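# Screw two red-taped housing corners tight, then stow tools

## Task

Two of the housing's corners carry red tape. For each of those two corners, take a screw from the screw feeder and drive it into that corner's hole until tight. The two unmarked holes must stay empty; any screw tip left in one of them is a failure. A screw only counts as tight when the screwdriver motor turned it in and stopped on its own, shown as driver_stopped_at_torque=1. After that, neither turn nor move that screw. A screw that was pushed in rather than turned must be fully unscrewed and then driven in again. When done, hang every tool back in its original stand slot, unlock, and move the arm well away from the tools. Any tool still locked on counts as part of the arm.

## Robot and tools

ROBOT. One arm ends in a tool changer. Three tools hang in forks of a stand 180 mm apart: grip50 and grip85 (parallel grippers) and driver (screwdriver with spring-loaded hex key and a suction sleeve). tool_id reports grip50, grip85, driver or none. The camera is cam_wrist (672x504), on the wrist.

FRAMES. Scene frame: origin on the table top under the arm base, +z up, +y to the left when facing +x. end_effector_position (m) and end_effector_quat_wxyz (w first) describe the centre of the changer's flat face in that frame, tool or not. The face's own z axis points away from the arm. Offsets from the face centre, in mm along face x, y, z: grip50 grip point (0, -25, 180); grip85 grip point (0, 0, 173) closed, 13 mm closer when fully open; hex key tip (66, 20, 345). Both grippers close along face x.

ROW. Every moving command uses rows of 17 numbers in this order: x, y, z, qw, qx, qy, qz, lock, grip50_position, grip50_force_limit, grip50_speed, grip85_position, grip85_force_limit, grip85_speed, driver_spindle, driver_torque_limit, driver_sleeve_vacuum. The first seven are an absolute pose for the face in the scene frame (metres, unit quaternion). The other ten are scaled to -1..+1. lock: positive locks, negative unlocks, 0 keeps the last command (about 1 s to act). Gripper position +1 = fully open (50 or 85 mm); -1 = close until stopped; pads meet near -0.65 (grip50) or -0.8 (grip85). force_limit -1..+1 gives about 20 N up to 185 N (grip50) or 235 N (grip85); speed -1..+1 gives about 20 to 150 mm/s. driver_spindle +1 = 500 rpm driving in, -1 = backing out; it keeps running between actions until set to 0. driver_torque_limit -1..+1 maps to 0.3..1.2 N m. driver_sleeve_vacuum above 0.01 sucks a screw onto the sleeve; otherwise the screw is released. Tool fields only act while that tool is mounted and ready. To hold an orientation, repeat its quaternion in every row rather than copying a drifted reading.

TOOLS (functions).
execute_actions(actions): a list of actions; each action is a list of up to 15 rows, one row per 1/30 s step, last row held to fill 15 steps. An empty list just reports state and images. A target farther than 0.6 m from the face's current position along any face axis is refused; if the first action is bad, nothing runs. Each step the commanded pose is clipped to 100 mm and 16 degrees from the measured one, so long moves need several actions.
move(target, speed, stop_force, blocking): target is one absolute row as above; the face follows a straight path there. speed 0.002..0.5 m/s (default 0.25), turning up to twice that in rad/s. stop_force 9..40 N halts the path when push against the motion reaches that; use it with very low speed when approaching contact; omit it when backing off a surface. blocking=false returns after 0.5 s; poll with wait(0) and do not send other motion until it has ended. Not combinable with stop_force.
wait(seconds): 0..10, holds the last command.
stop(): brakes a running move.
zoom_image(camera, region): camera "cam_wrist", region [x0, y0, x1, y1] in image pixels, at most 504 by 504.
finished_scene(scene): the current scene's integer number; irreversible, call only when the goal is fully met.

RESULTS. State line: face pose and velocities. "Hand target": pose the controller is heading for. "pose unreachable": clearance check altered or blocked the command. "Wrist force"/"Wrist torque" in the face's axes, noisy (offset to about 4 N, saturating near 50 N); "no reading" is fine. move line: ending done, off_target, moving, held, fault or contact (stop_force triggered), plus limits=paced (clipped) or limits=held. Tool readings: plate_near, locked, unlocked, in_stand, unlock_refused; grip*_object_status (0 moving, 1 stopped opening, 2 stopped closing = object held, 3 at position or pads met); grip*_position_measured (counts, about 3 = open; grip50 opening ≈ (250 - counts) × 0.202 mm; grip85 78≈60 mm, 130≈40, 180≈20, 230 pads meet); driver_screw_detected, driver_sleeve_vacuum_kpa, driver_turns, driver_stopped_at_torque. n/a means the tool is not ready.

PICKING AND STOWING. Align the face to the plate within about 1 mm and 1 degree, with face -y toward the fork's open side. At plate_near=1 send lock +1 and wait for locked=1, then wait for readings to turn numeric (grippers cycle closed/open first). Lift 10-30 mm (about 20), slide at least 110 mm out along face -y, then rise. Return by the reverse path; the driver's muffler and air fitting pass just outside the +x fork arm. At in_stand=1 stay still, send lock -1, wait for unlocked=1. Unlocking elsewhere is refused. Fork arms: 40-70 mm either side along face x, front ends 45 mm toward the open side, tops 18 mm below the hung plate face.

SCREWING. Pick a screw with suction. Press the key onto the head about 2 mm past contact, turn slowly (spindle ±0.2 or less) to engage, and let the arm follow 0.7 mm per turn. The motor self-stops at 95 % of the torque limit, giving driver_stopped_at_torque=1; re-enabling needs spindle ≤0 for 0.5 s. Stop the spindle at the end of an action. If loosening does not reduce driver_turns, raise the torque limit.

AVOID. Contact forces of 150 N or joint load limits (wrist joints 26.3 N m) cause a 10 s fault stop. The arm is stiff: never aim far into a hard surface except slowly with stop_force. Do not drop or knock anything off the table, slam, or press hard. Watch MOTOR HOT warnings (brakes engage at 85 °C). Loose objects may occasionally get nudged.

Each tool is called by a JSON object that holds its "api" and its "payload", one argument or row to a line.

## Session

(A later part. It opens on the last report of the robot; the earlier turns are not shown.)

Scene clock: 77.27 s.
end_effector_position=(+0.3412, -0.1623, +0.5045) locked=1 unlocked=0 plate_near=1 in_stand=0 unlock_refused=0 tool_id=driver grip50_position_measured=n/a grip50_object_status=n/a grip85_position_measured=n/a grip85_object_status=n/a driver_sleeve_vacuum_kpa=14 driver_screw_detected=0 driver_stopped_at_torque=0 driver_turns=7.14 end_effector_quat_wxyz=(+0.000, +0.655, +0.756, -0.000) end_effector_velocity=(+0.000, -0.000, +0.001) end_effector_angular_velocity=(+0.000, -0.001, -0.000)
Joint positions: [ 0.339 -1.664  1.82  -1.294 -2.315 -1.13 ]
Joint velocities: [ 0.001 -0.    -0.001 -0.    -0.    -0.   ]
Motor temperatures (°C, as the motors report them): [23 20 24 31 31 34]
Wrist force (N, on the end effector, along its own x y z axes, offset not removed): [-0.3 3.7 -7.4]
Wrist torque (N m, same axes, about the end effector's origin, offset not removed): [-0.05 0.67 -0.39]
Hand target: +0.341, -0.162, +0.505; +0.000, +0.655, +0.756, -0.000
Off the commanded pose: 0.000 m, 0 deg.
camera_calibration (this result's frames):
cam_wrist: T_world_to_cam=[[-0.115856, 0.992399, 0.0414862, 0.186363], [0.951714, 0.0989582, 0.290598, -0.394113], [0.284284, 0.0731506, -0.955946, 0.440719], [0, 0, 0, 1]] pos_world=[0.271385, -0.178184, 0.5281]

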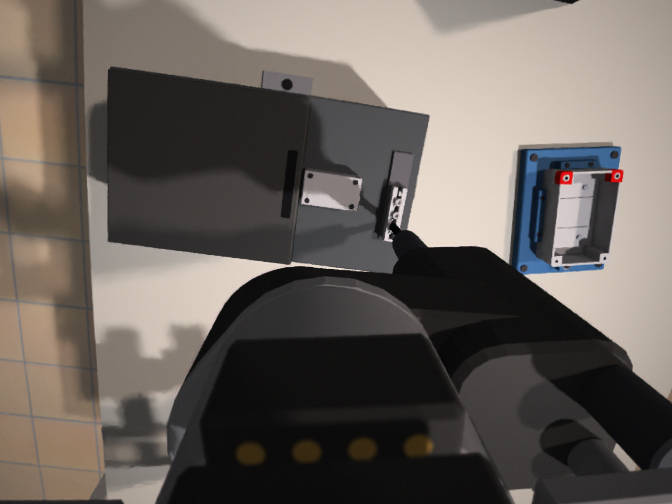

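{"api": "execute_actions", "payload": {
  "actions": [
    [[0.3412,-0.1623,0.514,0,0.655,0.7556,0,0,0,0,0,0,0,0,0,0,1]],
    [[0.3427,-0.1617,0.514,0,0.655,0.7556,0,0,0,0,0,0,0,0,0,0,1]],
    [[0.3427,-0.1617,0.511,0,0.655,0.7556,0,0,0,0,0,0,0,0,0,0,1]],
    [[0.3427,-0.1617,0.508,0,0.655,0.7556,0,0,0,0,0,0,0,0,0.1,0,1]],
    [[0.3427,-0.1617,0.506,0,0.655,0.7556,0,0,0,0,0,0,0,0,0.1,0,1]],
    [[0.3427,-0.1617,0.506,0,0.655,0.7556,0,0,0,0,0,0,0,0,0,0,1]]
  ]
}}

{"api": "zoom_image", "payload": {
  "camera": "cam_wrist",
  "region": [350,180,430,240]
}}

Scene clock: 82.53 s.
end_effector_position=(+0.3427, -0.1617, +0.5060) locked=1 unlocked=0 plate_near=1 in_stand=0 unlock_refused=0 tool_id=driver grip50_position_measured=n/a grip50_object_status=n/a grip85_position_measured=n/a grip85_object_status=n/a driver_sleeve_vacuum_kpa=14 driver_screw_detected=0 driver_stopped_at_torque=0 driver_turns=7.97 end_effector_quat_wxyz=(+0.000, +0.655, +0.756, -0.000) end_effector_velocity=(+0.000, -0.000, +0.000) end_effector_angular_velocity=(+0.000, -0.000, -0.000)
Joint positions: [ 0.34  -1.658  1.814 -1.291 -2.314 -1.127]
Joint velocities: [ 0.    -0.    -0.001  0.     0.    -0.   ]
Motor temperatures (°C, as the motors report them): [23 20 24 31 31 34]
Wrist force (N, on the end effector, along its own x y z axes, offset not removed): [-3.1 4.1 -4.5]
Wrist torque (N m, same axes, about the end effector's origin, offset not removed): [-0.19 -0.05 -0.16]
Hand target: +0.343, -0.162, +0.506; +0.000, +0.655, +0.756, -0.000
Off the commanded pose: 0.000 m, 0 deg.
camera_calibration (this result's frames):
cam_wrist: T_world_to_cam=[[-0.115856, 0.992399, 0.0414862, 0.185879], [0.951714, 0.0989583, 0.290598, -0.396036], [0.284284, 0.0731505, -0.955946, 0.441683], [0, 0, 0, 1]] pos_world=[0.272885, -0.177584, 0.5296]

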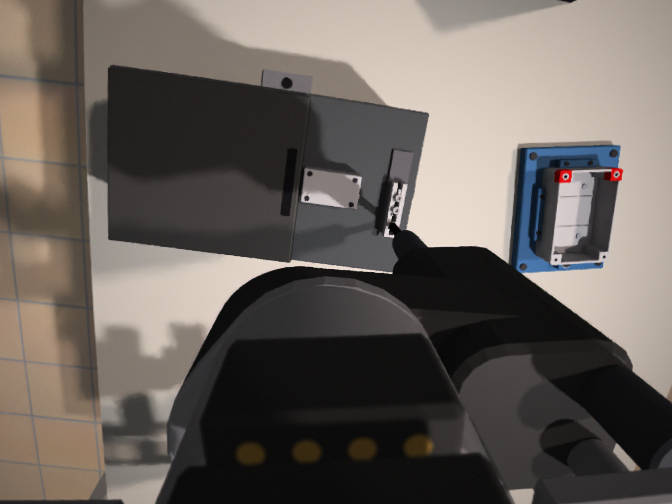

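Region (350, 180, 430, 240) of cam_wrist's 672x504 image, scaled by 6.300, with more detail than that image has; it fills the top 378 rows of this view, and the rest is white.

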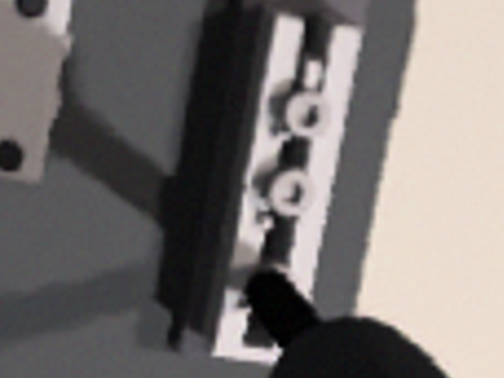

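{"api": "execute_actions", "payload": {
  "actions": [
    [[0.3427,-0.1617,0.514,0,0.655,0.7556,0,0,0,0,0,0,0,0,0,0,1]],
    [[0.3419,-0.1618,0.514,0,0.655,0.7556,0,0,0,0,0,0,0,0,0,0,1]],
    [[0.3419,-0.1618,0.5115,0,0.655,0.7556,0,0,0,0,0,0,0,0,0,0,1]],
    [[0.3419,-0.1618,0.509,0,0.655,0.7556,0,0,0,0,0,0,0,0,0,0,1]]
  ]
}}

{"api": "zoom_image", "payload": {
  "camera": "cam_wrist",
  "region": [350,180,430,240]
}}

{"api": "execute_actions", "payload": {
  "actions": [
    [[0.3419,-0.1618,0.508,0,0.655,0.7556,0,0,0,0,0,0,0,0,0.07,0,1]],
    [[0.3419,-0.1618,0.507,0,0.655,0.7556,0,0,0,0,0,0,0,0,0,0,1]]
  ]
}}

{"api": "zoom_image", "payload": {
  "camera": "cam_wrist",
  "region": [350,180,430,240]
}}

Scene clock: 87.73 s.
end_effector_position=(+0.3419, -0.1618, +0.5091) locked=1 unlocked=0 plate_near=1 in_stand=0 unlock_refused=0 tool_id=driver grip50_position_measured=n/a grip50_object_status=n/a grip85_position_measured=n/a grip85_object_status=n/a driver_sleeve_vacuum_kpa=14 driver_screw_detected=0 driver_stopped_at_torque=0 driver_turns=7.97 end_effector_quat_wxyz=(+0.000, +0.655, +0.756, -0.000) end_effector_velocity=(-0.000, +0.000, -0.001) end_effector_angular_velocity=(-0.000, -0.001, +0.000)
Joint positions: [ 0.346 -1.657  1.806 -1.281 -2.312 -1.121]
Joint velocities: [-0.    -0.001  0.002 -0.002 -0.001 -0.001]
Motor temperatures (°C, as the motors report them): [23 20 24 31 31 34]
Wrist force (N, on the end effector, along its own x y z axes, offset not removed): [0.1 3.7 -2.9]
Wrist torque (N m, same axes, about the end effector's origin, offset not removed): [-0.13 0.53 -0.15]
Hand target: +0.342, -0.162, +0.509; +0.000, +0.655, +0.756, -0.000
Off the commanded pose: 0.000 m, 0 deg.
camera_calibration (this result's frames):
cam_wrist: T_world_to_cam=[[-0.11585, 0.9924, 0.0414742, 0.185762], [0.951716, 0.0989562, 0.290593, -0.396158], [0.28428, 0.0731368, -0.955948, 0.444859], [0, 0, 0, 1]] pos_world=[0.272086, -0.177684, 0.532678]

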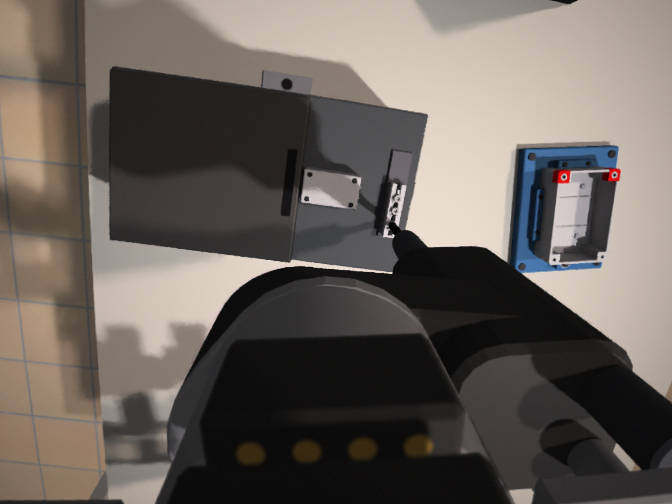

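Region (350, 180, 430, 240) of cam_wrist's 672x504 image, scaled by 6.300, with more detail than that image has; it fills the top 378 rows of this view, and the rest is white.

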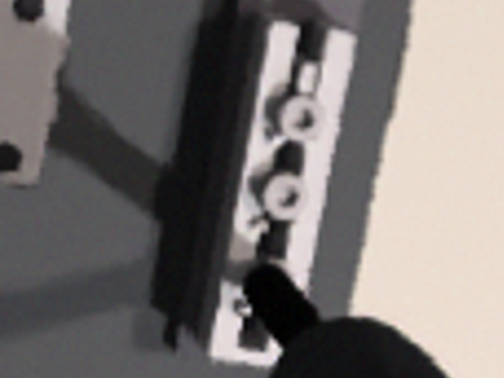

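Scene clock: 88.73 s.
end_effector_position=(+0.3419, -0.1618, +0.5070) locked=1 unlocked=0 plate_near=1 in_stand=0 unlock_refused=0 tool_id=driver grip50_position_measured=n/a grip50_object_status=n/a grip85_position_measured=n/a grip85_object_status=n/a driver_sleeve_vacuum_kpa=14 driver_screw_detected=0 driver_stopped_at_torque=0 driver_turns=8.26 end_effector_quat_wxyz=(+0.000, +0.655, +0.756, -0.000) end_effector_velocity=(+0.000, -0.000, -0.000) end_effector_angular_velocity=(-0.000, -0.001, -0.000)
Joint positions: [ 0.343 -1.659  1.812 -1.287 -2.314 -1.125]
Joint velocities: [-0.    -0.     0.001 -0.001 -0.001 -0.   ]
Motor temperatures (°C, as the motors report them): [23 20 24 31 31 34]
Wrist force (N, on the end effector, along its own x y z axes, offset not removed): [-1.3 2.5 -2.1]
Wrist torque (N m, same axes, about the end effector's origin, offset not removed): [-0.28 -0.40 -0.21]
Hand target: +0.342, -0.162, +0.507; +0.000, +0.655, +0.756, -0.000
Off the commanded pose: 0.000 m, 0 deg.
camera_calibration (this result's frames):
cam_wrist: T_world_to_cam=[[-0.115854, 0.9924, 0.0414822, 0.185844], [0.951715, 0.0989572, 0.290596, -0.395563], [0.284282, 0.0731458, -0.955946, 0.442902], [0, 0, 0, 1]] pos_world=[0.272085, -0.177684, 0.53063]

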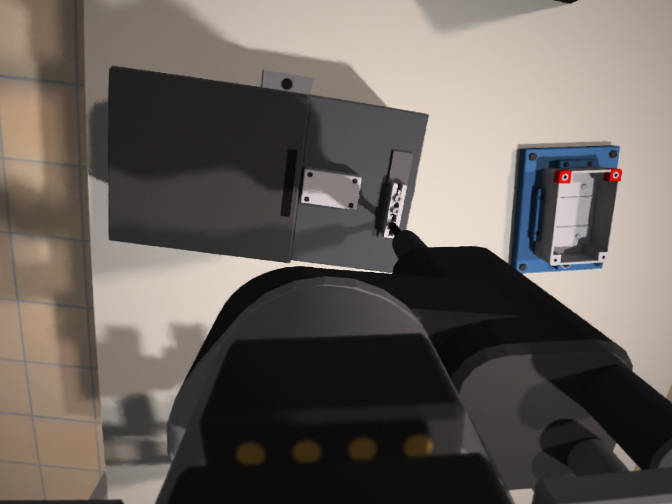

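Region (350, 180, 430, 240) of cam_wrist's 672x504 image, scaled by 6.300, with more detail than that image has; it fills the top 378 rows of this view, and the rest is white.

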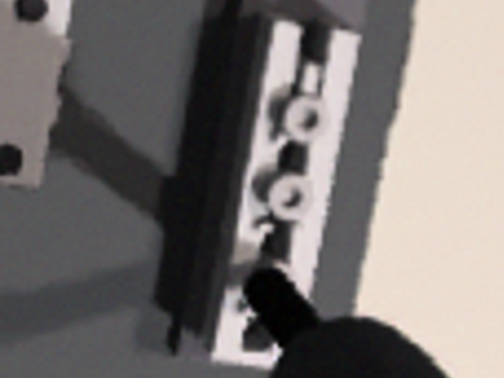

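{"api": "execute_actions", "payload": {
  "actions": [
    [[0.3419,-0.1618,0.515,0,0.655,0.7556,0,0,0,0,0,0,0,0,0,0,1]],
    [[0.3403,-0.162,0.515,0,0.655,0.7556,0,0,0,0,0,0,0,0,0,0,1]],
    [[0.3403,-0.162,0.512,0,0.655,0.7556,0,0,0,0,0,0,0,0,0,0,1]],
    [[0.3403,-0.162,0.509,0,0.655,0.7556,0,0,0,0,0,0,0,0,0,0,1]]
  ]
}}

{"api": "zoom_image", "payload": {
  "camera": "cam_wrist",
  "region": [350,180,430,240]
}}

{"api": "execute_actions", "payload": {
  "actions": [
    [[0.3403,-0.162,0.508,0,0.655,0.7556,0,0,0,0,0,0,0,0,0.07,0,1]],
    [[0.3403,-0.162,0.507,0,0.655,0.7556,0,0,0,0,0,0,0,0,0,0,1]]
  ]
}}

{"api": "zoom_image", "payload": {
  "camera": "cam_wrist",
  "region": [350,180,430,240]
}}

Scene clock: 94.47 s.
end_effector_position=(+0.3403, -0.1620, +0.5091) locked=1 unlocked=0 plate_near=1 in_stand=0 unlock_refused=0 tool_id=driver grip50_position_measured=n/a grip50_object_status=n/a grip85_position_measured=n/a grip85_object_status=n/a driver_sleeve_vacuum_kpa=14 driver_screw_detected=0 driver_stopped_at_torque=0 driver_turns=8.26 end_effector_quat_wxyz=(+0.000, +0.655, +0.756, -0.000) end_effector_velocity=(+0.000, -0.000, -0.001) end_effector_angular_velocity=(-0.000, +0.001, +0.002)
Joint positions: [ 0.347 -1.66   1.808 -1.279 -2.312 -1.119]
Joint velocities: [-0.002 -0.001  0.002 -0.002 -0.001 -0.003]
Motor temperatures (°C, as the motors report them): [23 20 24 31 31 34]
Wrist force (N, on the end effector, along its own x y z axes, offset not removed): [1.7 2.6 -0.9]
Wrist torque (N m, same axes, about the end effector's origin, offset not removed): [0.01 0.32 -0.15]
Hand target: +0.340, -0.162, +0.509; +0.000, +0.655, +0.756, -0.000
Off the commanded pose: 0.000 m, 0 deg.
camera_calibration (this result's frames):
cam_wrist: T_world_to_cam=[[-0.115848, 0.992401, 0.0414708, 0.185776], [0.951717, 0.0989552, 0.290592, -0.39462], [0.28428, 0.0731329, -0.955948, 0.445343], [0, 0, 0, 1]] pos_world=[0.270486, -0.177884, 0.532694]

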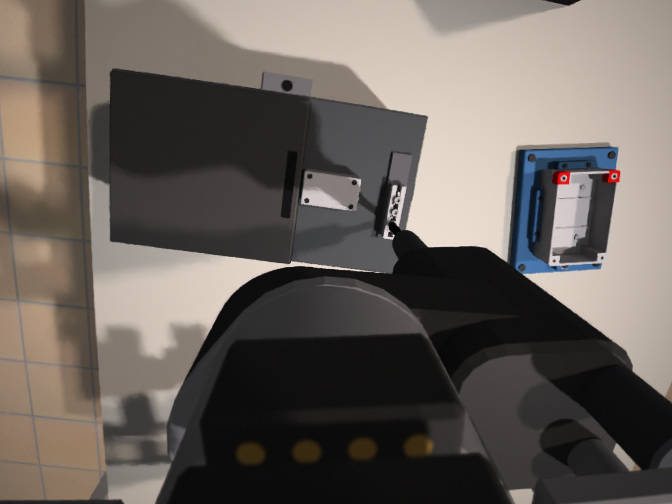

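Region (350, 180, 430, 240) of cam_wrist's 672x504 image, scaled by 6.300, with more detail than that image has; it fills the top 378 rows of this view, and the rest is white.

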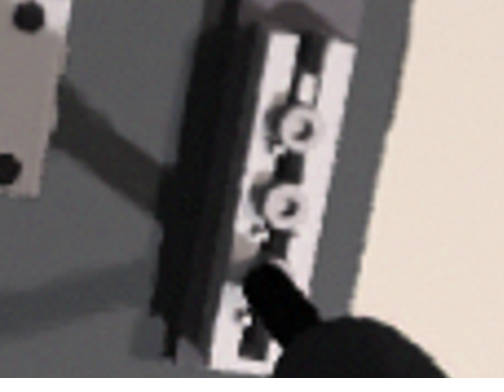

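Scene clock: 95.47 s.
end_effector_position=(+0.3403, -0.1620, +0.5070) locked=1 unlocked=0 plate_near=1 in_stand=0 unlock_refused=0 tool_id=driver grip50_position_measured=n/a grip50_object_status=n/a grip85_position_measured=n/a grip85_object_status=n/a driver_sleeve_vacuum_kpa=14 driver_screw_detected=0 driver_stopped_at_torque=0 driver_turns=8.55 end_effector_quat_wxyz=(+0.000, +0.655, +0.756, -0.000) end_effector_velocity=(-0.000, +0.001, -0.001) end_effector_angular_velocity=(-0.001, +0.001, +0.001)
Joint positions: [ 0.344 -1.662  1.814 -1.285 -2.313 -1.123]
Joint velocities: [-0.    -0.     0.003 -0.001 -0.     0.   ]
Motor temperatures (°C, as the motors report them): [23 20 24 31 31 34]
Wrist force (N, on the end effector, along its own x y z axes, offset not removed): [-1.6 3.0 -4.0]
Wrist torque (N m, same axes, about the end effector's origin, offset not removed): [-0.03 -0.32 -0.09]
Hand target: +0.340, -0.162, +0.507; +0.000, +0.655, +0.756, -0.000
Off the commanded pose: 0.000 m, 0 deg.
camera_calibration (this result's frames):
cam_wrist: T_world_to_cam=[[-0.115853, 0.9924, 0.0414824, 0.185857], [0.951715, 0.098957, 0.290595, -0.394021], [0.284282, 0.073146, -0.955946, 0.443371], [0, 0, 0, 1]] pos_world=[0.270485, -0.177884, 0.53063]

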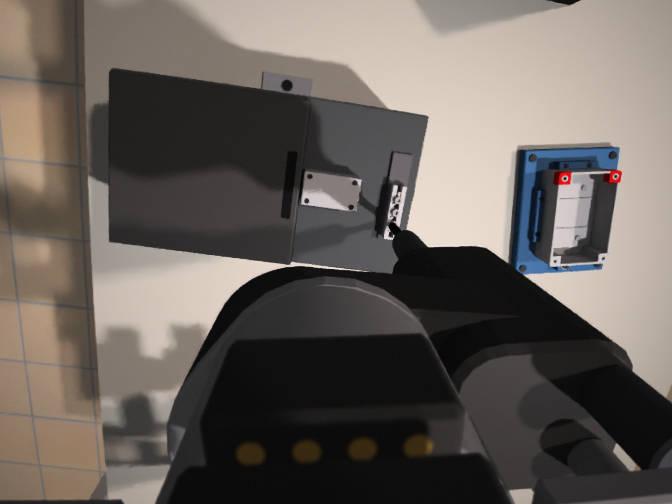

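Region (350, 180, 430, 240) of cam_wrist's 672x504 image, scaled by 6.300, with more detail than that image has; it fills the top 378 rows of this view, and the rest is white.

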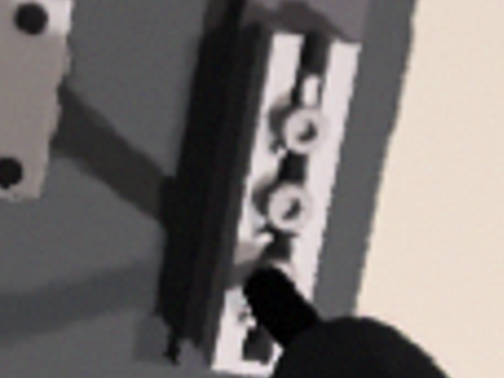

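{"api": "execute_actions", "payload": {
  "actions": [
    [[0.3403,-0.162,0.519,0,0.655,0.7556,0,0,0,0,0,0,0,0,0,0,0]],
    [[0.3274,-0.1608,0.519,0,0.655,0.7556,0,0,0,0,0,0,0,0,0,0,0]],
    [[0.3274,-0.1608,0.516,0,0.655,0.7556,0,0,0,0,0,0,0,0,0,0,0]]
  ]
}}

{"api": "zoom_image", "payload": {
  "camera": "cam_wrist",
  "region": [370,205,410,245]
}}

{"api": "execute_actions", "payload": {
  "actions": [
    [[0.3274,-0.1608,0.513,0,0.655,0.7556,0,0,0,0,0,0,0,0,0,0,0]],
    [[0.3274,-0.1608,0.5105,0,0.655,0.7556,0,0,0,0,0,0,0,0,0,0,1]]
  ]
}}

{"api": "zoom_image", "payload": {
  "camera": "cam_wrist",
  "region": [370,205,410,245]
}}

Scene clock: 100.87 s.
end_effector_position=(+0.3274, -0.1608, +0.5161) locked=1 unlocked=0 plate_near=1 in_stand=0 unlock_refused=0 tool_id=driver grip50_position_measured=n/a grip50_object_status=n/a grip85_position_measured=n/a grip85_object_status=n/a driver_sleeve_vacuum_kpa=0 driver_screw_detected=0 driver_stopped_at_torque=0 driver_turns=8.55 end_effector_quat_wxyz=(+0.000, +0.655, +0.756, +0.000) end_effector_velocity=(-0.000, +0.000, -0.000) end_effector_angular_velocity=(-0.000, -0.001, +0.000)
Joint positions: [ 0.372 -1.674  1.805 -1.242 -2.301 -1.089]
Joint velocities: [ 0.001 -0.001  0.002 -0.002 -0.    -0.   ]
Motor temperatures (°C, as the motors report them): [23 20 24 31 31 34]
Wrist force (N, on the end effector, along its own x y z axes, offset not removed): [0.7 0.7 3.8]
Wrist torque (N m, same axes, about the end effector's origin, offset not removed): [0.08 -0.31 -0.40]
Hand target: +0.327, -0.161, +0.516; +0.000, +0.655, +0.756, -0.000
Off the commanded pose: 0.000 m, 0 deg.
camera_calibration (this result's frames):
cam_wrist: T_world_to_cam=[[-0.115881, 0.992397, 0.041477, 0.182795], [0.951706, 0.0989835, 0.290615, -0.384502], [0.2843, 0.0731508, -0.955941, 0.455613], [0, 0, 0, 1]] pos_world=[0.257584, -0.176674, 0.539699]

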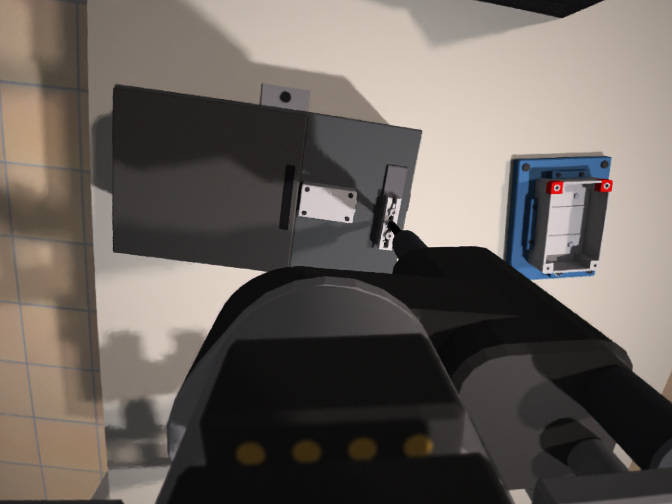

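Region (370, 205, 410, 245) of cam_wrist's 672x504 image, scaled by 12.600, with more detail than that image has.

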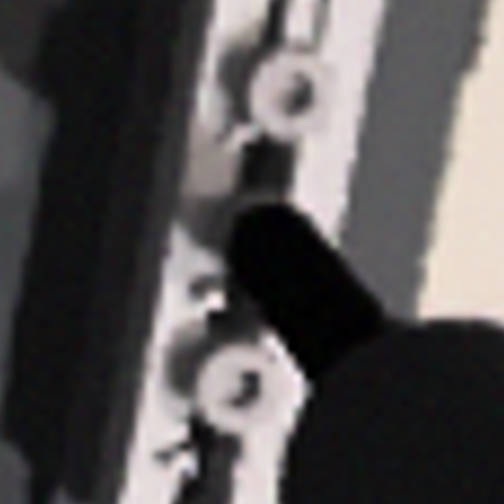

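Scene clock: 101.87 s.
end_effector_position=(+0.3274, -0.1608, +0.5106) locked=1 unlocked=0 plate_near=1 in_stand=0 unlock_refused=0 tool_id=driver grip50_position_measured=n/a grip50_object_status=n/a grip85_position_measured=n/a grip85_object_status=n/a driver_sleeve_vacuum_kpa=14 driver_screw_detected=0 driver_stopped_at_torque=0 driver_turns=8.55 end_effector_quat_wxyz=(+0.000, +0.655, +0.756, -0.000) end_effector_velocity=(+0.000, -0.000, -0.000) end_effector_angular_velocity=(+0.000, -0.001, -0.001)
Joint positions: [ 0.363 -1.68   1.822 -1.259 -2.305 -1.099]
Joint velocities: [-0.001 -0.001  0.001 -0.002 -0.001 -0.001]
Motor temperatures (°C, as the motors report them): [23 20 24 31 31 34]
Wrist force (N, on the end effector, along its own x y z axes, offset not removed): [-1.6 2.3 -3.4]
Wrist torque (N m, same axes, about the end effector's origin, offset not removed): [-0.20 0.18 -0.18]
Hand target: +0.327, -0.161, +0.511; +0.000, +0.655, +0.756, -0.000
Off the commanded pose: 0.000 m, 0 deg.
camera_calibration (this result's frames):
cam_wrist: T_world_to_cam=[[-0.115849, 0.992401, 0.0414744, 0.183028], [0.951715, 0.0989549, 0.290596, -0.382894], [0.284283, 0.073137, -0.955947, 0.450342], [0, 0, 0, 1]] pos_world=[0.257586, -0.176684, 0.534179]

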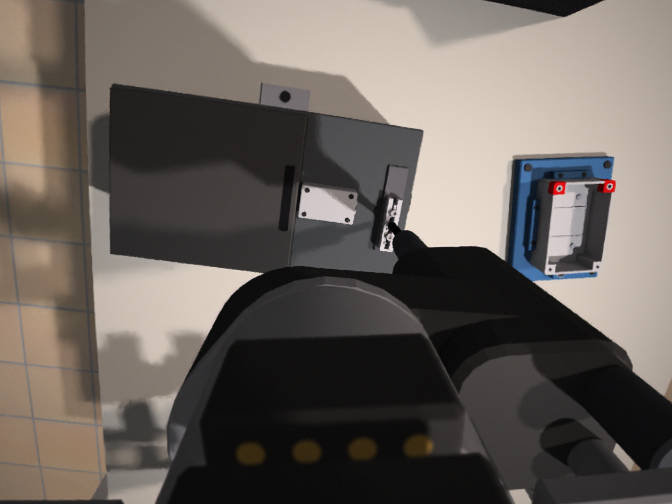

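Region (370, 205, 410, 245) of cam_wrist's 672x504 image, scaled by 12.600, with more detail than that image has.

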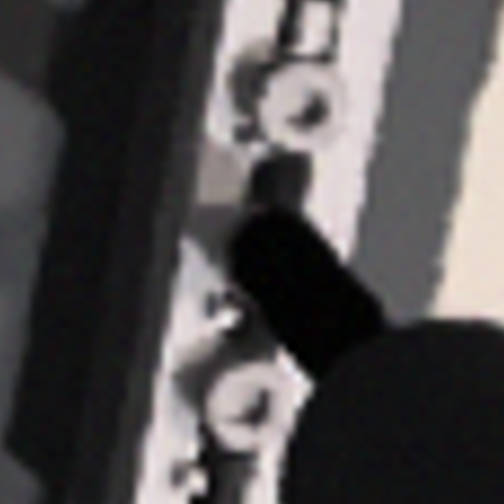

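{"api": "execute_actions", "payload": {
  "actions": [
    [[0.3274,-0.1608,0.5145,0,0.655,0.7556,0,0,0,0,0,0,0,0,0,0,0]],
    [[0.3281,-0.1608,0.5145,0,0.655,0.7556,0,0,0,0,0,0,0,0,0,0,0]],
    [[0.3281,-0.1608,0.511,0,0.655,0.7556,0,0,0,0,0,0,0,0,0,0,1]],
    [[0.3281,-0.1608,0.510,0,0.655,0.7556,0,0,0,0,0,0,0,0,0.05,0,1]],
    [[0.3281,-0.1608,0.510,0,0.655,0.7556,0,0,0,0,0,0,0,0,0.05,0,1]],
    [[0.3281,-0.1608,0.509,0,0.655,0.7556,0,0,0,0,0,0,0,0,0,0,1]]
  ]
}}

{"api": "zoom_image", "payload": {
  "camera": "cam_wrist",
  "region": [370,205,410,245]
}}

Scene clock: 107.53 s.
end_effector_position=(+0.3281, -0.1608, +0.5090) locked=1 unlocked=0 plate_near=1 in_stand=0 unlock_refused=0 tool_id=driver grip50_position_measured=n/a grip50_object_status=n/a grip85_position_measured=n/a grip85_object_status=n/a driver_sleeve_vacuum_kpa=40 driver_screw_detected=1 driver_stopped_at_torque=0 driver_turns=8.96 end_effector_quat_wxyz=(+0.000, +0.655, +0.756, -0.000) end_effector_velocity=(-0.000, +0.000, +0.001) end_effector_angular_velocity=(+0.001, -0.002, +0.001)
Joint positions: [ 0.36  -1.68   1.826 -1.265 -2.306 -1.103]
Joint velocities: [ 0.001 -0.    -0.    -0.001  0.    -0.001]
Motor temperatures (°C, as the motors report them): [23 20 24 31 31 34]
Wrist force (N, on the end effector, along its own x y z axes, offset not removed): [0.4 5.2 -3.5]
Wrist torque (N m, same axes, about the end effector's origin, offset not removed): [0.09 0.23 -0.18]
Hand target: +0.328, -0.161, +0.509; +0.000, +0.655, +0.756, -0.000
Off the commanded pose: 0.000 m, 0 deg.
camera_calibration (this result's frames):
cam_wrist: T_world_to_cam=[[-0.115854, 0.9924, 0.0414827, 0.18317], [0.951715, 0.0989571, 0.290596, -0.38311], [0.284282, 0.0731463, -0.955946, 0.448663], [0, 0, 0, 1]] pos_world=[0.258285, -0.176684, 0.532629]

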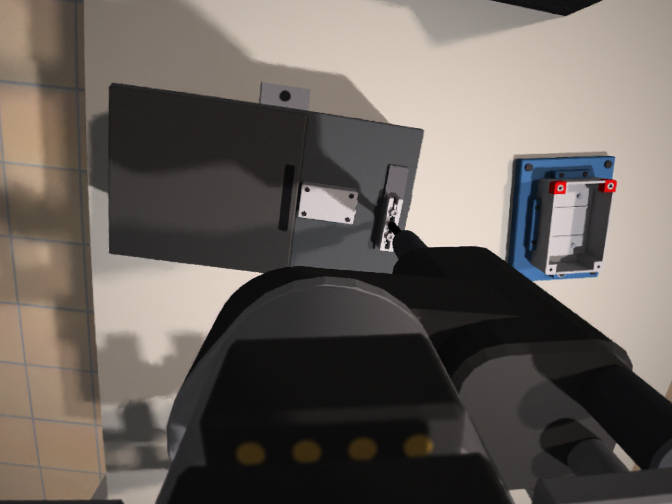

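Region (370, 205, 410, 245) of cam_wrist's 672x504 image, scaled by 12.600, with more detail than that image has.

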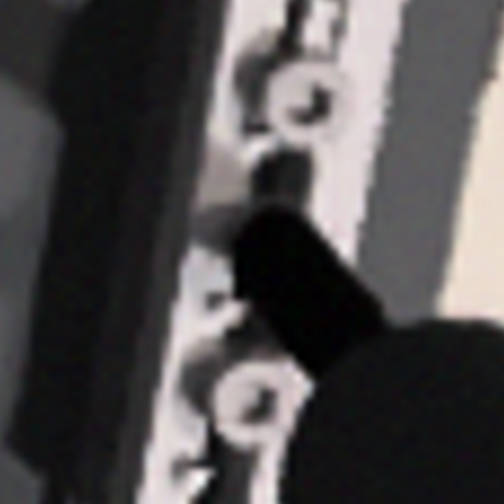

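{"api": "move", "payload": {
  "target": [0.3281,-0.1608,0.54,0,0.655,0.7556,0,0,0,0,0,0,0,0,0,0,1],
  "speed": 0.06
}}

{"api": "move", "payload": {
  "target": [0.31,-0.07,0.54,0,0.655,0.7556,0,0,0,0,0,0,0,0,0,0,1],
  "speed": 0.2
}}

{"api": "move", "payload": {
  "target": [0.29,0.062,0.445,0,0.655,0.7556,0,0,0,0,0,0,0,0,0,0,1],
  "speed": 0.2
}}

{"api": "zoom_image", "payload": {
  "camera": "cam_wrist",
  "region": [360,170,460,245]
}}

Scene clock: 113.10 s.
end_effector_position=(+0.3281, -0.1608, +0.5396) locked=1 unlocked=0 plate_near=1 in_stand=0 unlock_refused=0 tool_id=driver grip50_position_measured=n/a grip50_object_status=n/a grip85_position_measured=n/a grip85_object_status=n/a driver_sleeve_vacuum_kpa=40 driver_screw_detected=1 driver_stopped_at_torque=0 driver_turns=8.96 end_effector_quat_wxyz=(-0.000, +0.655, +0.756, +0.000) end_effector_velocity=(+0.000, -0.000, +0.003) end_effector_angular_velocity=(-0.000, +0.002, -0.000)
Joint positions: [ 0.406 -1.644  1.732 -1.172 -2.285 -1.048]
Joint velocities: [ 0.003  0.005 -0.01   0.01   0.002  0.005]
Motor temperatures (°C, as the motors report them): [23 20 24 31 31 34]
Wrist force (N, on the end effector, along its own x y z axes, offset not removed): [-1.0 2.1 2.3]
Wrist torque (N m, same axes, about the end effector's origin, offset not removed): [-0.01 -0.22 -0.39]
Hand target: +0.328, -0.161, +0.540; -0.000, +0.655, +0.756, +0.000
Off the commanded pose: 0.000 m, 0 deg.
move: done
camera_calibration (this result's frames):
cam_wrist: T_world_to_cam=[[-0.115929, 0.992384, 0.0416447, 0.18184], [0.951677, 0.0989741, 0.290715, -0.392015], [0.284379, 0.0733346, -0.955903, 0.47787], [0, 0, 0, 1]] pos_world=[0.258257, -0.1767, 0.563189]

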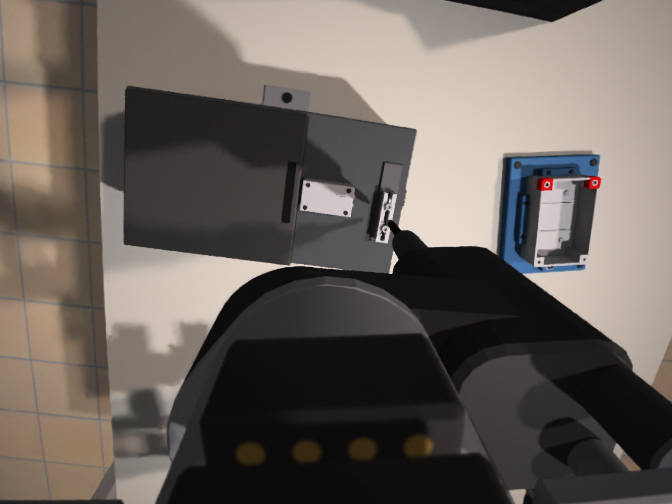

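Scene clock: 114.23 s.
end_effector_position=(+0.3101, -0.0702, +0.5399) locked=1 unlocked=0 plate_near=1 in_stand=0 unlock_refused=0 tool_id=driver grip50_position_measured=n/a grip50_object_status=n/a grip85_position_measured=n/a grip85_object_status=n/a driver_sleeve_vacuum_kpa=40 driver_screw_detected=1 driver_stopped_at_torque=0 driver_turns=8.96 end_effector_quat_wxyz=(-0.000, +0.655, +0.756, -0.000) end_effector_velocity=(-0.001, +0.003, +0.000) end_effector_angular_velocity=(-0.000, -0.001, +0.000)
Joint positions: [ 0.539 -1.53   1.773 -1.234 -2.217 -0.902]
Joint velocities: [ 0.004  0.004  0.    -0.001  0.002  0.004]
Motor temperatures (°C, as the motors report them): [23 20 24 31 31 34]
Wrist force (N, on the end effector, along its own x y z axes, offset not removed): [-0.8 2.4 1.3]
Wrist torque (N m, same axes, about the end effector's origin, offset not removed): [0.10 -0.17 -0.11]
Hand target: +0.310, -0.070, +0.540; -0.000, +0.655, +0.756, +0.000
Off the commanded pose: 0.000 m, 0 deg.
move: done
camera_calibration (this result's frames):
cam_wrist: T_world_to_cam=[[-0.116156, 0.992359, 0.0416136, 0.0898858], [0.951736, 0.0992222, 0.290438, -0.383804], [0.28409, 0.0733414, -0.955989, 0.476763], [0, 0, 0, 1]] pos_world=[0.240277, -0.0860836, 0.563511]

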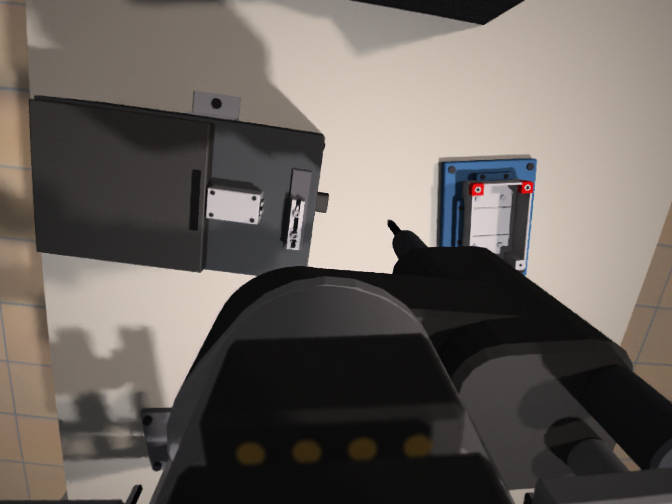

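Scene clock: 115.70 s.
end_effector_position=(+0.2902, +0.0619, +0.4452) locked=1 unlocked=0 plate_near=1 in_stand=0 unlock_refused=0 tool_id=driver grip50_position_measured=n/a grip50_object_status=n/a grip85_position_measured=n/a grip85_object_status=n/a driver_sleeve_vacuum_kpa=40 driver_screw_detected=1 driver_stopped_at_torque=0 driver_turns=8.96 end_effector_quat_wxyz=(-0.000, +0.655, +0.756, -0.000) end_effector_velocity=(-0.000, +0.002, -0.002) end_effector_angular_velocity=(-0.000, +0.001, -0.001)
Joint positions: [ 0.595 -1.351  2.019 -1.625 -2.186 -0.843]
Joint velocities: [-0.     0.005  0.003 -0.007  0.001  0.001]
Motor temperatures (°C, as the motors report them): [23 20 24 31 31 34]
Wrist force (N, on the end effector, along its own x y z axes, offset not removed): [-2.7 2.9 2.2]
Wrist torque (N m, same axes, about the end effector's origin, offset not removed): [0.14 0.04 -0.16]
Hand target: +0.290, +0.062, +0.445; -0.000, +0.655, +0.756, +0.000
Off the commanded pose: 0.000 m, 0 deg.
move: done
camera_calibration (this result's frames):
cam_wrist: T_world_to_cam=[[-0.115906, 0.992392, 0.0415295, -0.0395419], [0.951738, 0.0990006, 0.290506, -0.350486], [0.284184, 0.0731965, -0.955972, 0.382222], [0, 0, 0, 1]] pos_world=[0.220366, 0.045962, 0.468854]

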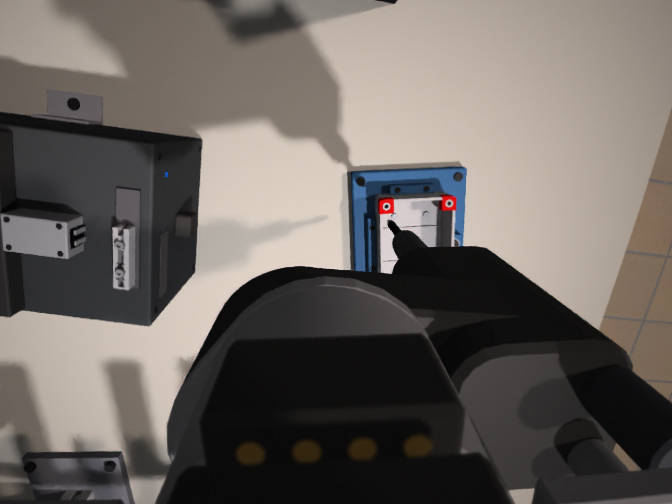

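Region (360, 170, 460, 245) of cam_wrist's 672x504 image, scaled by 5.040, with more detail than that image has; it fills the top 378 rows of this view, and the rest is white.

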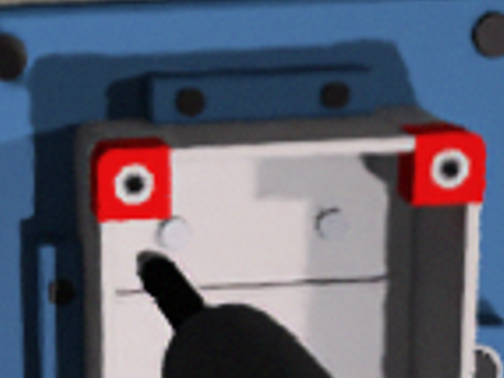

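{"api": "move", "payload": {
  "target": [0.2813,0.0633,0.424,0,0.655,0.7556,0,0,0,0,0,0,0,0,0,0,1],
  "speed": 0.04
}}

{"api": "zoom_image", "payload": {
  "camera": "cam_wrist",
  "region": [370,205,410,245]
}}

Scene clock: 119.70 s.
end_effector_position=(+0.2814, +0.0633, +0.4243) locked=1 unlocked=0 plate_near=1 in_stand=0 unlock_refused=0 tool_id=driver grip50_position_measured=n/a grip50_object_status=n/a grip85_position_measured=n/a grip85_object_status=n/a driver_sleeve_vacuum_kpa=40 driver_screw_detected=1 driver_stopped_at_torque=0 driver_turns=8.96 end_effector_quat_wxyz=(+0.000, +0.655, +0.756, -0.000) end_effector_velocity=(-0.001, +0.000, -0.002) end_effector_angular_velocity=(+0.000, -0.000, -0.001)
Joint positions: [ 0.583 -1.361  2.084 -1.687 -2.193 -0.856]
Joint velocities: [-0.002 -0.001  0.008 -0.008 -0.001 -0.001]
Motor temperatures (°C, as the motors report them): [23 20 24 31 31 34]
Wrist force (N, on the end effector, along its own x y z axes, offset not removed): [-1.7 3.0 1.2]
Wrist torque (N m, same axes, about the end effector's origin, offset not removed): [0.05 -0.04 -0.18]
Hand target: +0.281, +0.063, +0.424; +0.000, +0.655, +0.756, -0.000
Off the commanded pose: 0.000 m, 0 deg.
move: done
camera_calibration (this result's frames):
cam_wrist: T_world_to_cam=[[-0.11583, 0.992405, 0.0414227, -0.0411054], [0.951726, 0.0989541, 0.29056, -0.336255], [0.284254, 0.0730786, -0.95596, 0.364573], [0, 0, 0, 1]] pos_world=[0.21163, 0.0474245, 0.447922]

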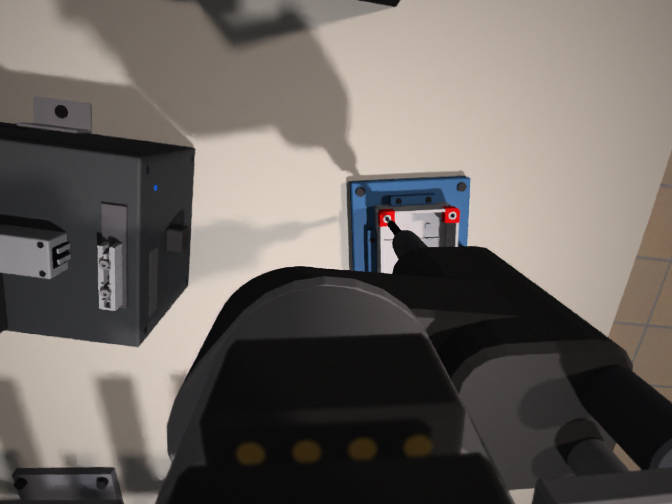

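Region (370, 205, 410, 245) of cam_wrist's 672x504 image, scaled by 12.600, with more detail than that image has.

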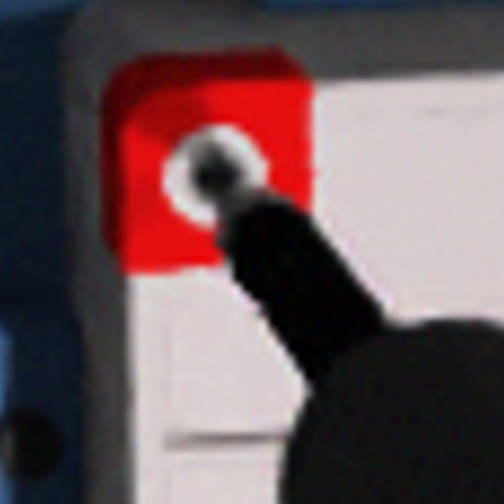

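{"api": "move", "payload": {
  "target": [0.2813,0.0633,0.411,0,0.655,0.7556,0,0,0,0,0,0,0,0,0,0,1],
  "speed": 0.008,
  "stop_force": 9
}}

{"api": "zoom_image", "payload": {
  "camera": "cam_wrist",
  "region": [370,205,410,245]
}}

Scene clock: 123.03 s.
end_effector_position=(+0.2813, +0.0633, +0.4113) locked=1 unlocked=0 plate_near=1 in_stand=0 unlock_refused=0 tool_id=driver grip50_position_measured=n/a grip50_object_status=n/a grip85_position_measured=n/a grip85_object_status=n/a driver_sleeve_vacuum_kpa=40 driver_screw_detected=1 driver_stopped_at_torque=0 driver_turns=8.96 end_effector_quat_wxyz=(+0.000, +0.655, +0.756, +0.000) end_effector_velocity=(+0.001, -0.000, -0.002) end_effector_angular_velocity=(+0.001, +0.001, -0.002)
Joint positions: [ 0.566 -1.362  2.118 -1.73  -2.202 -0.873]
Joint velocities: [-0.004 -0.     0.004 -0.007 -0.001 -0.002]
Motor temperatures (°C, as the motors report them): [23 20 24 31 31 34]
Wrist force (N, on the end effector, along its own x y z axes, offset not removed): [-1.1 0.4 -2.8]
Wrist torque (N m, same axes, about the end effector's origin, offset not removed): [0.10 -0.50 -0.22]
Hand target: +0.281, +0.063, +0.411; +0.000, +0.655, +0.756, -0.000
Off the commanded pose: 0.000 m, 0 deg.
move: done
camera_calibration (this result's frames):
cam_wrist: T_world_to_cam=[[-0.115791, 0.992407, 0.0414804, -0.0405959], [0.951709, 0.0988943, 0.290637, -0.332361], [0.284328, 0.0731303, -0.955934, 0.35212], [0, 0, 0, 1]] pos_world=[0.211493, 0.0474056, 0.434884]

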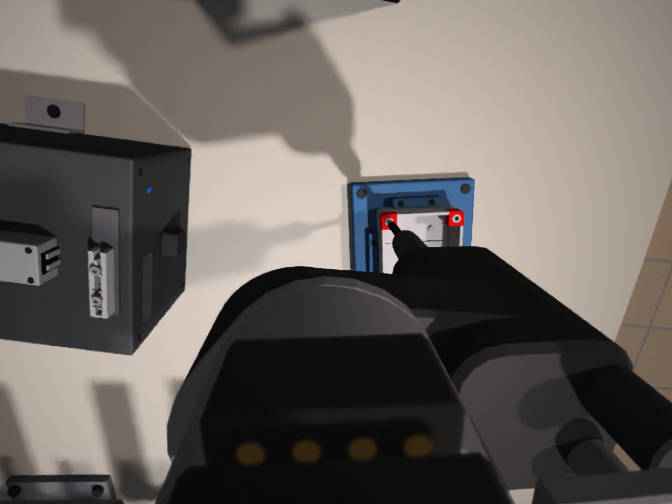

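Region (370, 205, 410, 245) of cam_wrist's 672x504 image, scaled by 12.600, with more detail than that image has.

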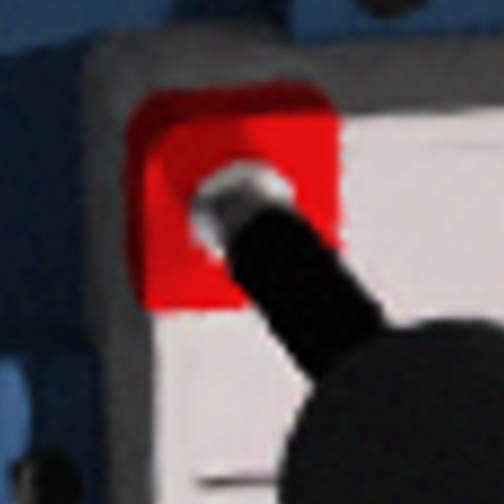

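{"api": "execute_actions", "payload": {
  "actions": [
    [[0.2813,0.0629,0.4105,0,0.655,0.7556,0,0,0,0,0,0,0,0,0,0,1]],
    [[0.2813,0.0629,0.410,0,0.655,0.7556,0,0,0,0,0,0,0,0,0.2,0,1]],
    [[0.2813,0.0629,0.4094,0,0.655,0.7556,0,0,0,0,0,0,0,0,0.3,0,1]],
    [[0.2813,0.0629,0.4085,0,0.655,0.7556,0,0,0,0,0,0,0,0,0.4,0,1]],
    [[0.2813,0.0629,0.4073,0,0.655,0.7556,0,0,0,0,0,0,0,0,0.4,0,1]],
    [[0.2813,0.0629,0.407,0,0.655,0.7556,0,0,0,0,0,0,0,0,0,0,1]]
  ]
}}

{"api": "zoom_image", "payload": {
  "camera": "cam_wrist",
  "region": [370,205,410,245]
}}

Scene clock: 129.07 s.
end_effector_position=(+0.2813, +0.0629, +0.4070) locked=1 unlocked=0 plate_near=1 in_stand=0 unlock_refused=0 tool_id=driver grip50_position_measured=n/a grip50_object_status=n/a grip85_position_measured=n/a grip85_object_status=n/a driver_sleeve_vacuum_kpa=39 driver_screw_detected=1 driver_stopped_at_torque=0 driver_turns=14.31 end_effector_quat_wxyz=(+0.000, +0.655, +0.756, -0.000) end_effector_velocity=(+0.000, +0.000, +0.000) end_effector_angular_velocity=(+0.000, -0.002, +0.001)
Joint positions: [ 0.56  -1.362  2.129 -1.744 -2.206 -0.879]
Joint velocities: [ 0.001  0.    -0.001 -0.001 -0.    -0.001]
Motor temperatures (°C, as the motors report them): [23 20 24 31 31 34]
Wrist force (N, on the end effector, along its own x y z axes, offset not removed): [0.2 3.9 -5.4]
Wrist torque (N m, same axes, about the end effector's origin, offset not removed): [0.30 0.16 -0.16]
Hand target: +0.281, +0.063, +0.407; +0.000, +0.655, +0.756, -0.000
Off the commanded pose: 0.000 m, 0 deg.
camera_calibration (this result's frames):
cam_wrist: T_world_to_cam=[[-0.115855, 0.992399, 0.0414854, -0.0400207], [0.951714, 0.0989577, 0.290598, -0.33106], [0.284284, 0.0731495, -0.955946, 0.348077], [0, 0, 0, 1]] pos_world=[0.211485, 0.0470158, 0.430609]

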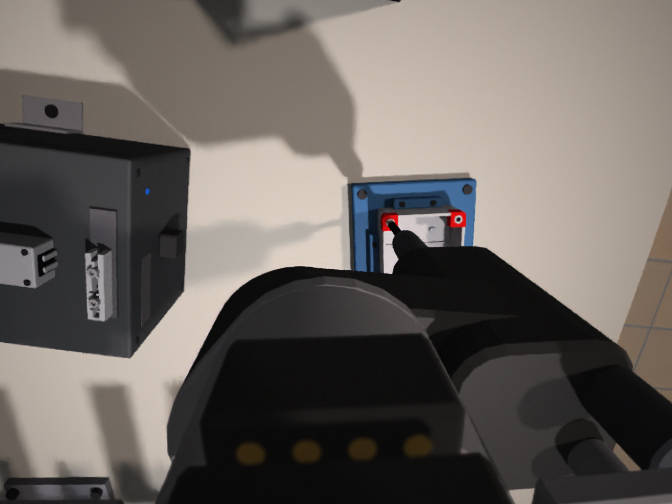

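Region (370, 205, 410, 245) of cam_wrist's 672x504 image, scaled by 12.600, with more detail than that image has.

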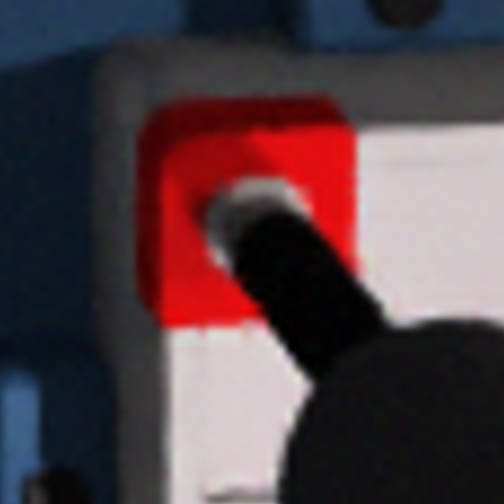

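The screw appears to be threading, so I'll keep driving it.

{"api": "execute_actions", "payload": {
  "actions": [
    [[0.2812,0.0628,0.4064,0,0.655,0.7556,0,0,0,0,0,0,0,0,0.6,0,1]],
    [[0.2812,0.0628,0.4047,0,0.655,0.7556,0,0,0,0,0,0,0,0,0.6,0,1]],
    [[0.2812,0.0628,0.403,0,0.655,0.7556,0,0,0,0,0,0,0,0,0.6,0,1]],
    [[0.2812,0.0628,0.4012,0,0.655,0.7556,0,0,0,0,0,0,0,0,0.6,0,1]],
    [[0.2812,0.0628,0.3995,0,0.655,0.7556,0,0,0,0,0,0,0,0,0.6,0,1]],
    [[0.2812,0.0628,0.3985,0,0.655,0.7556,0,0,0,0,0,0,0,0,0,0,1]]
  ]
}}

Scene clock: 133.90 s.
end_effector_position=(+0.2812, +0.0628, +0.3985) locked=1 unlocked=0 plate_near=1 in_stand=0 unlock_refused=0 tool_id=driver grip50_position_measured=n/a grip50_object_status=n/a grip85_position_measured=n/a grip85_object_status=n/a driver_sleeve_vacuum_kpa=40 driver_screw_detected=1 driver_stopped_at_torque=1 driver_turns=22.60 end_effector_quat_wxyz=(+0.000, +0.655, +0.756, -0.000) end_effector_velocity=(-0.000, +0.000, -0.000) end_effector_angular_velocity=(-0.000, -0.000, +0.001)
Joint positions: [ 0.549 -1.362  2.15  -1.772 -2.212 -0.891]
Joint velocities: [ 0.     0.     0.001 -0.001 -0.    -0.001]
Motor temperatures (°C, as the motors report them): [23 20 24 31 31 34]
Wrist force (N, on the end effector, along its own x y z axes, offset not removed): [-2.9 2.1 -4.9]
Wrist torque (N m, same axes, about the end effector's origin, offset not removed): [-0.15 0.39 -0.34]
Hand target: +0.281, +0.063, +0.398; +0.000, +0.655, +0.756, -0.000
Off the commanded pose: 0.000 m, 0 deg.
camera_calibration (this result's frames):
cam_wrist: T_world_to_cam=[[-0.115854, 0.9924, 0.0414823, -0.0395807], [0.951715, 0.0989577, 0.290596, -0.328491], [0.284283, 0.0731462, -0.955946, 0.340008], [0, 0, 0, 1]] pos_world=[0.211386, 0.0469163, 0.42213]

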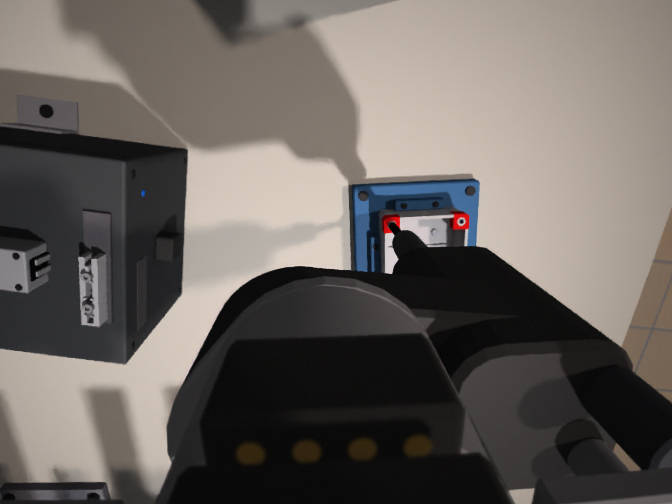

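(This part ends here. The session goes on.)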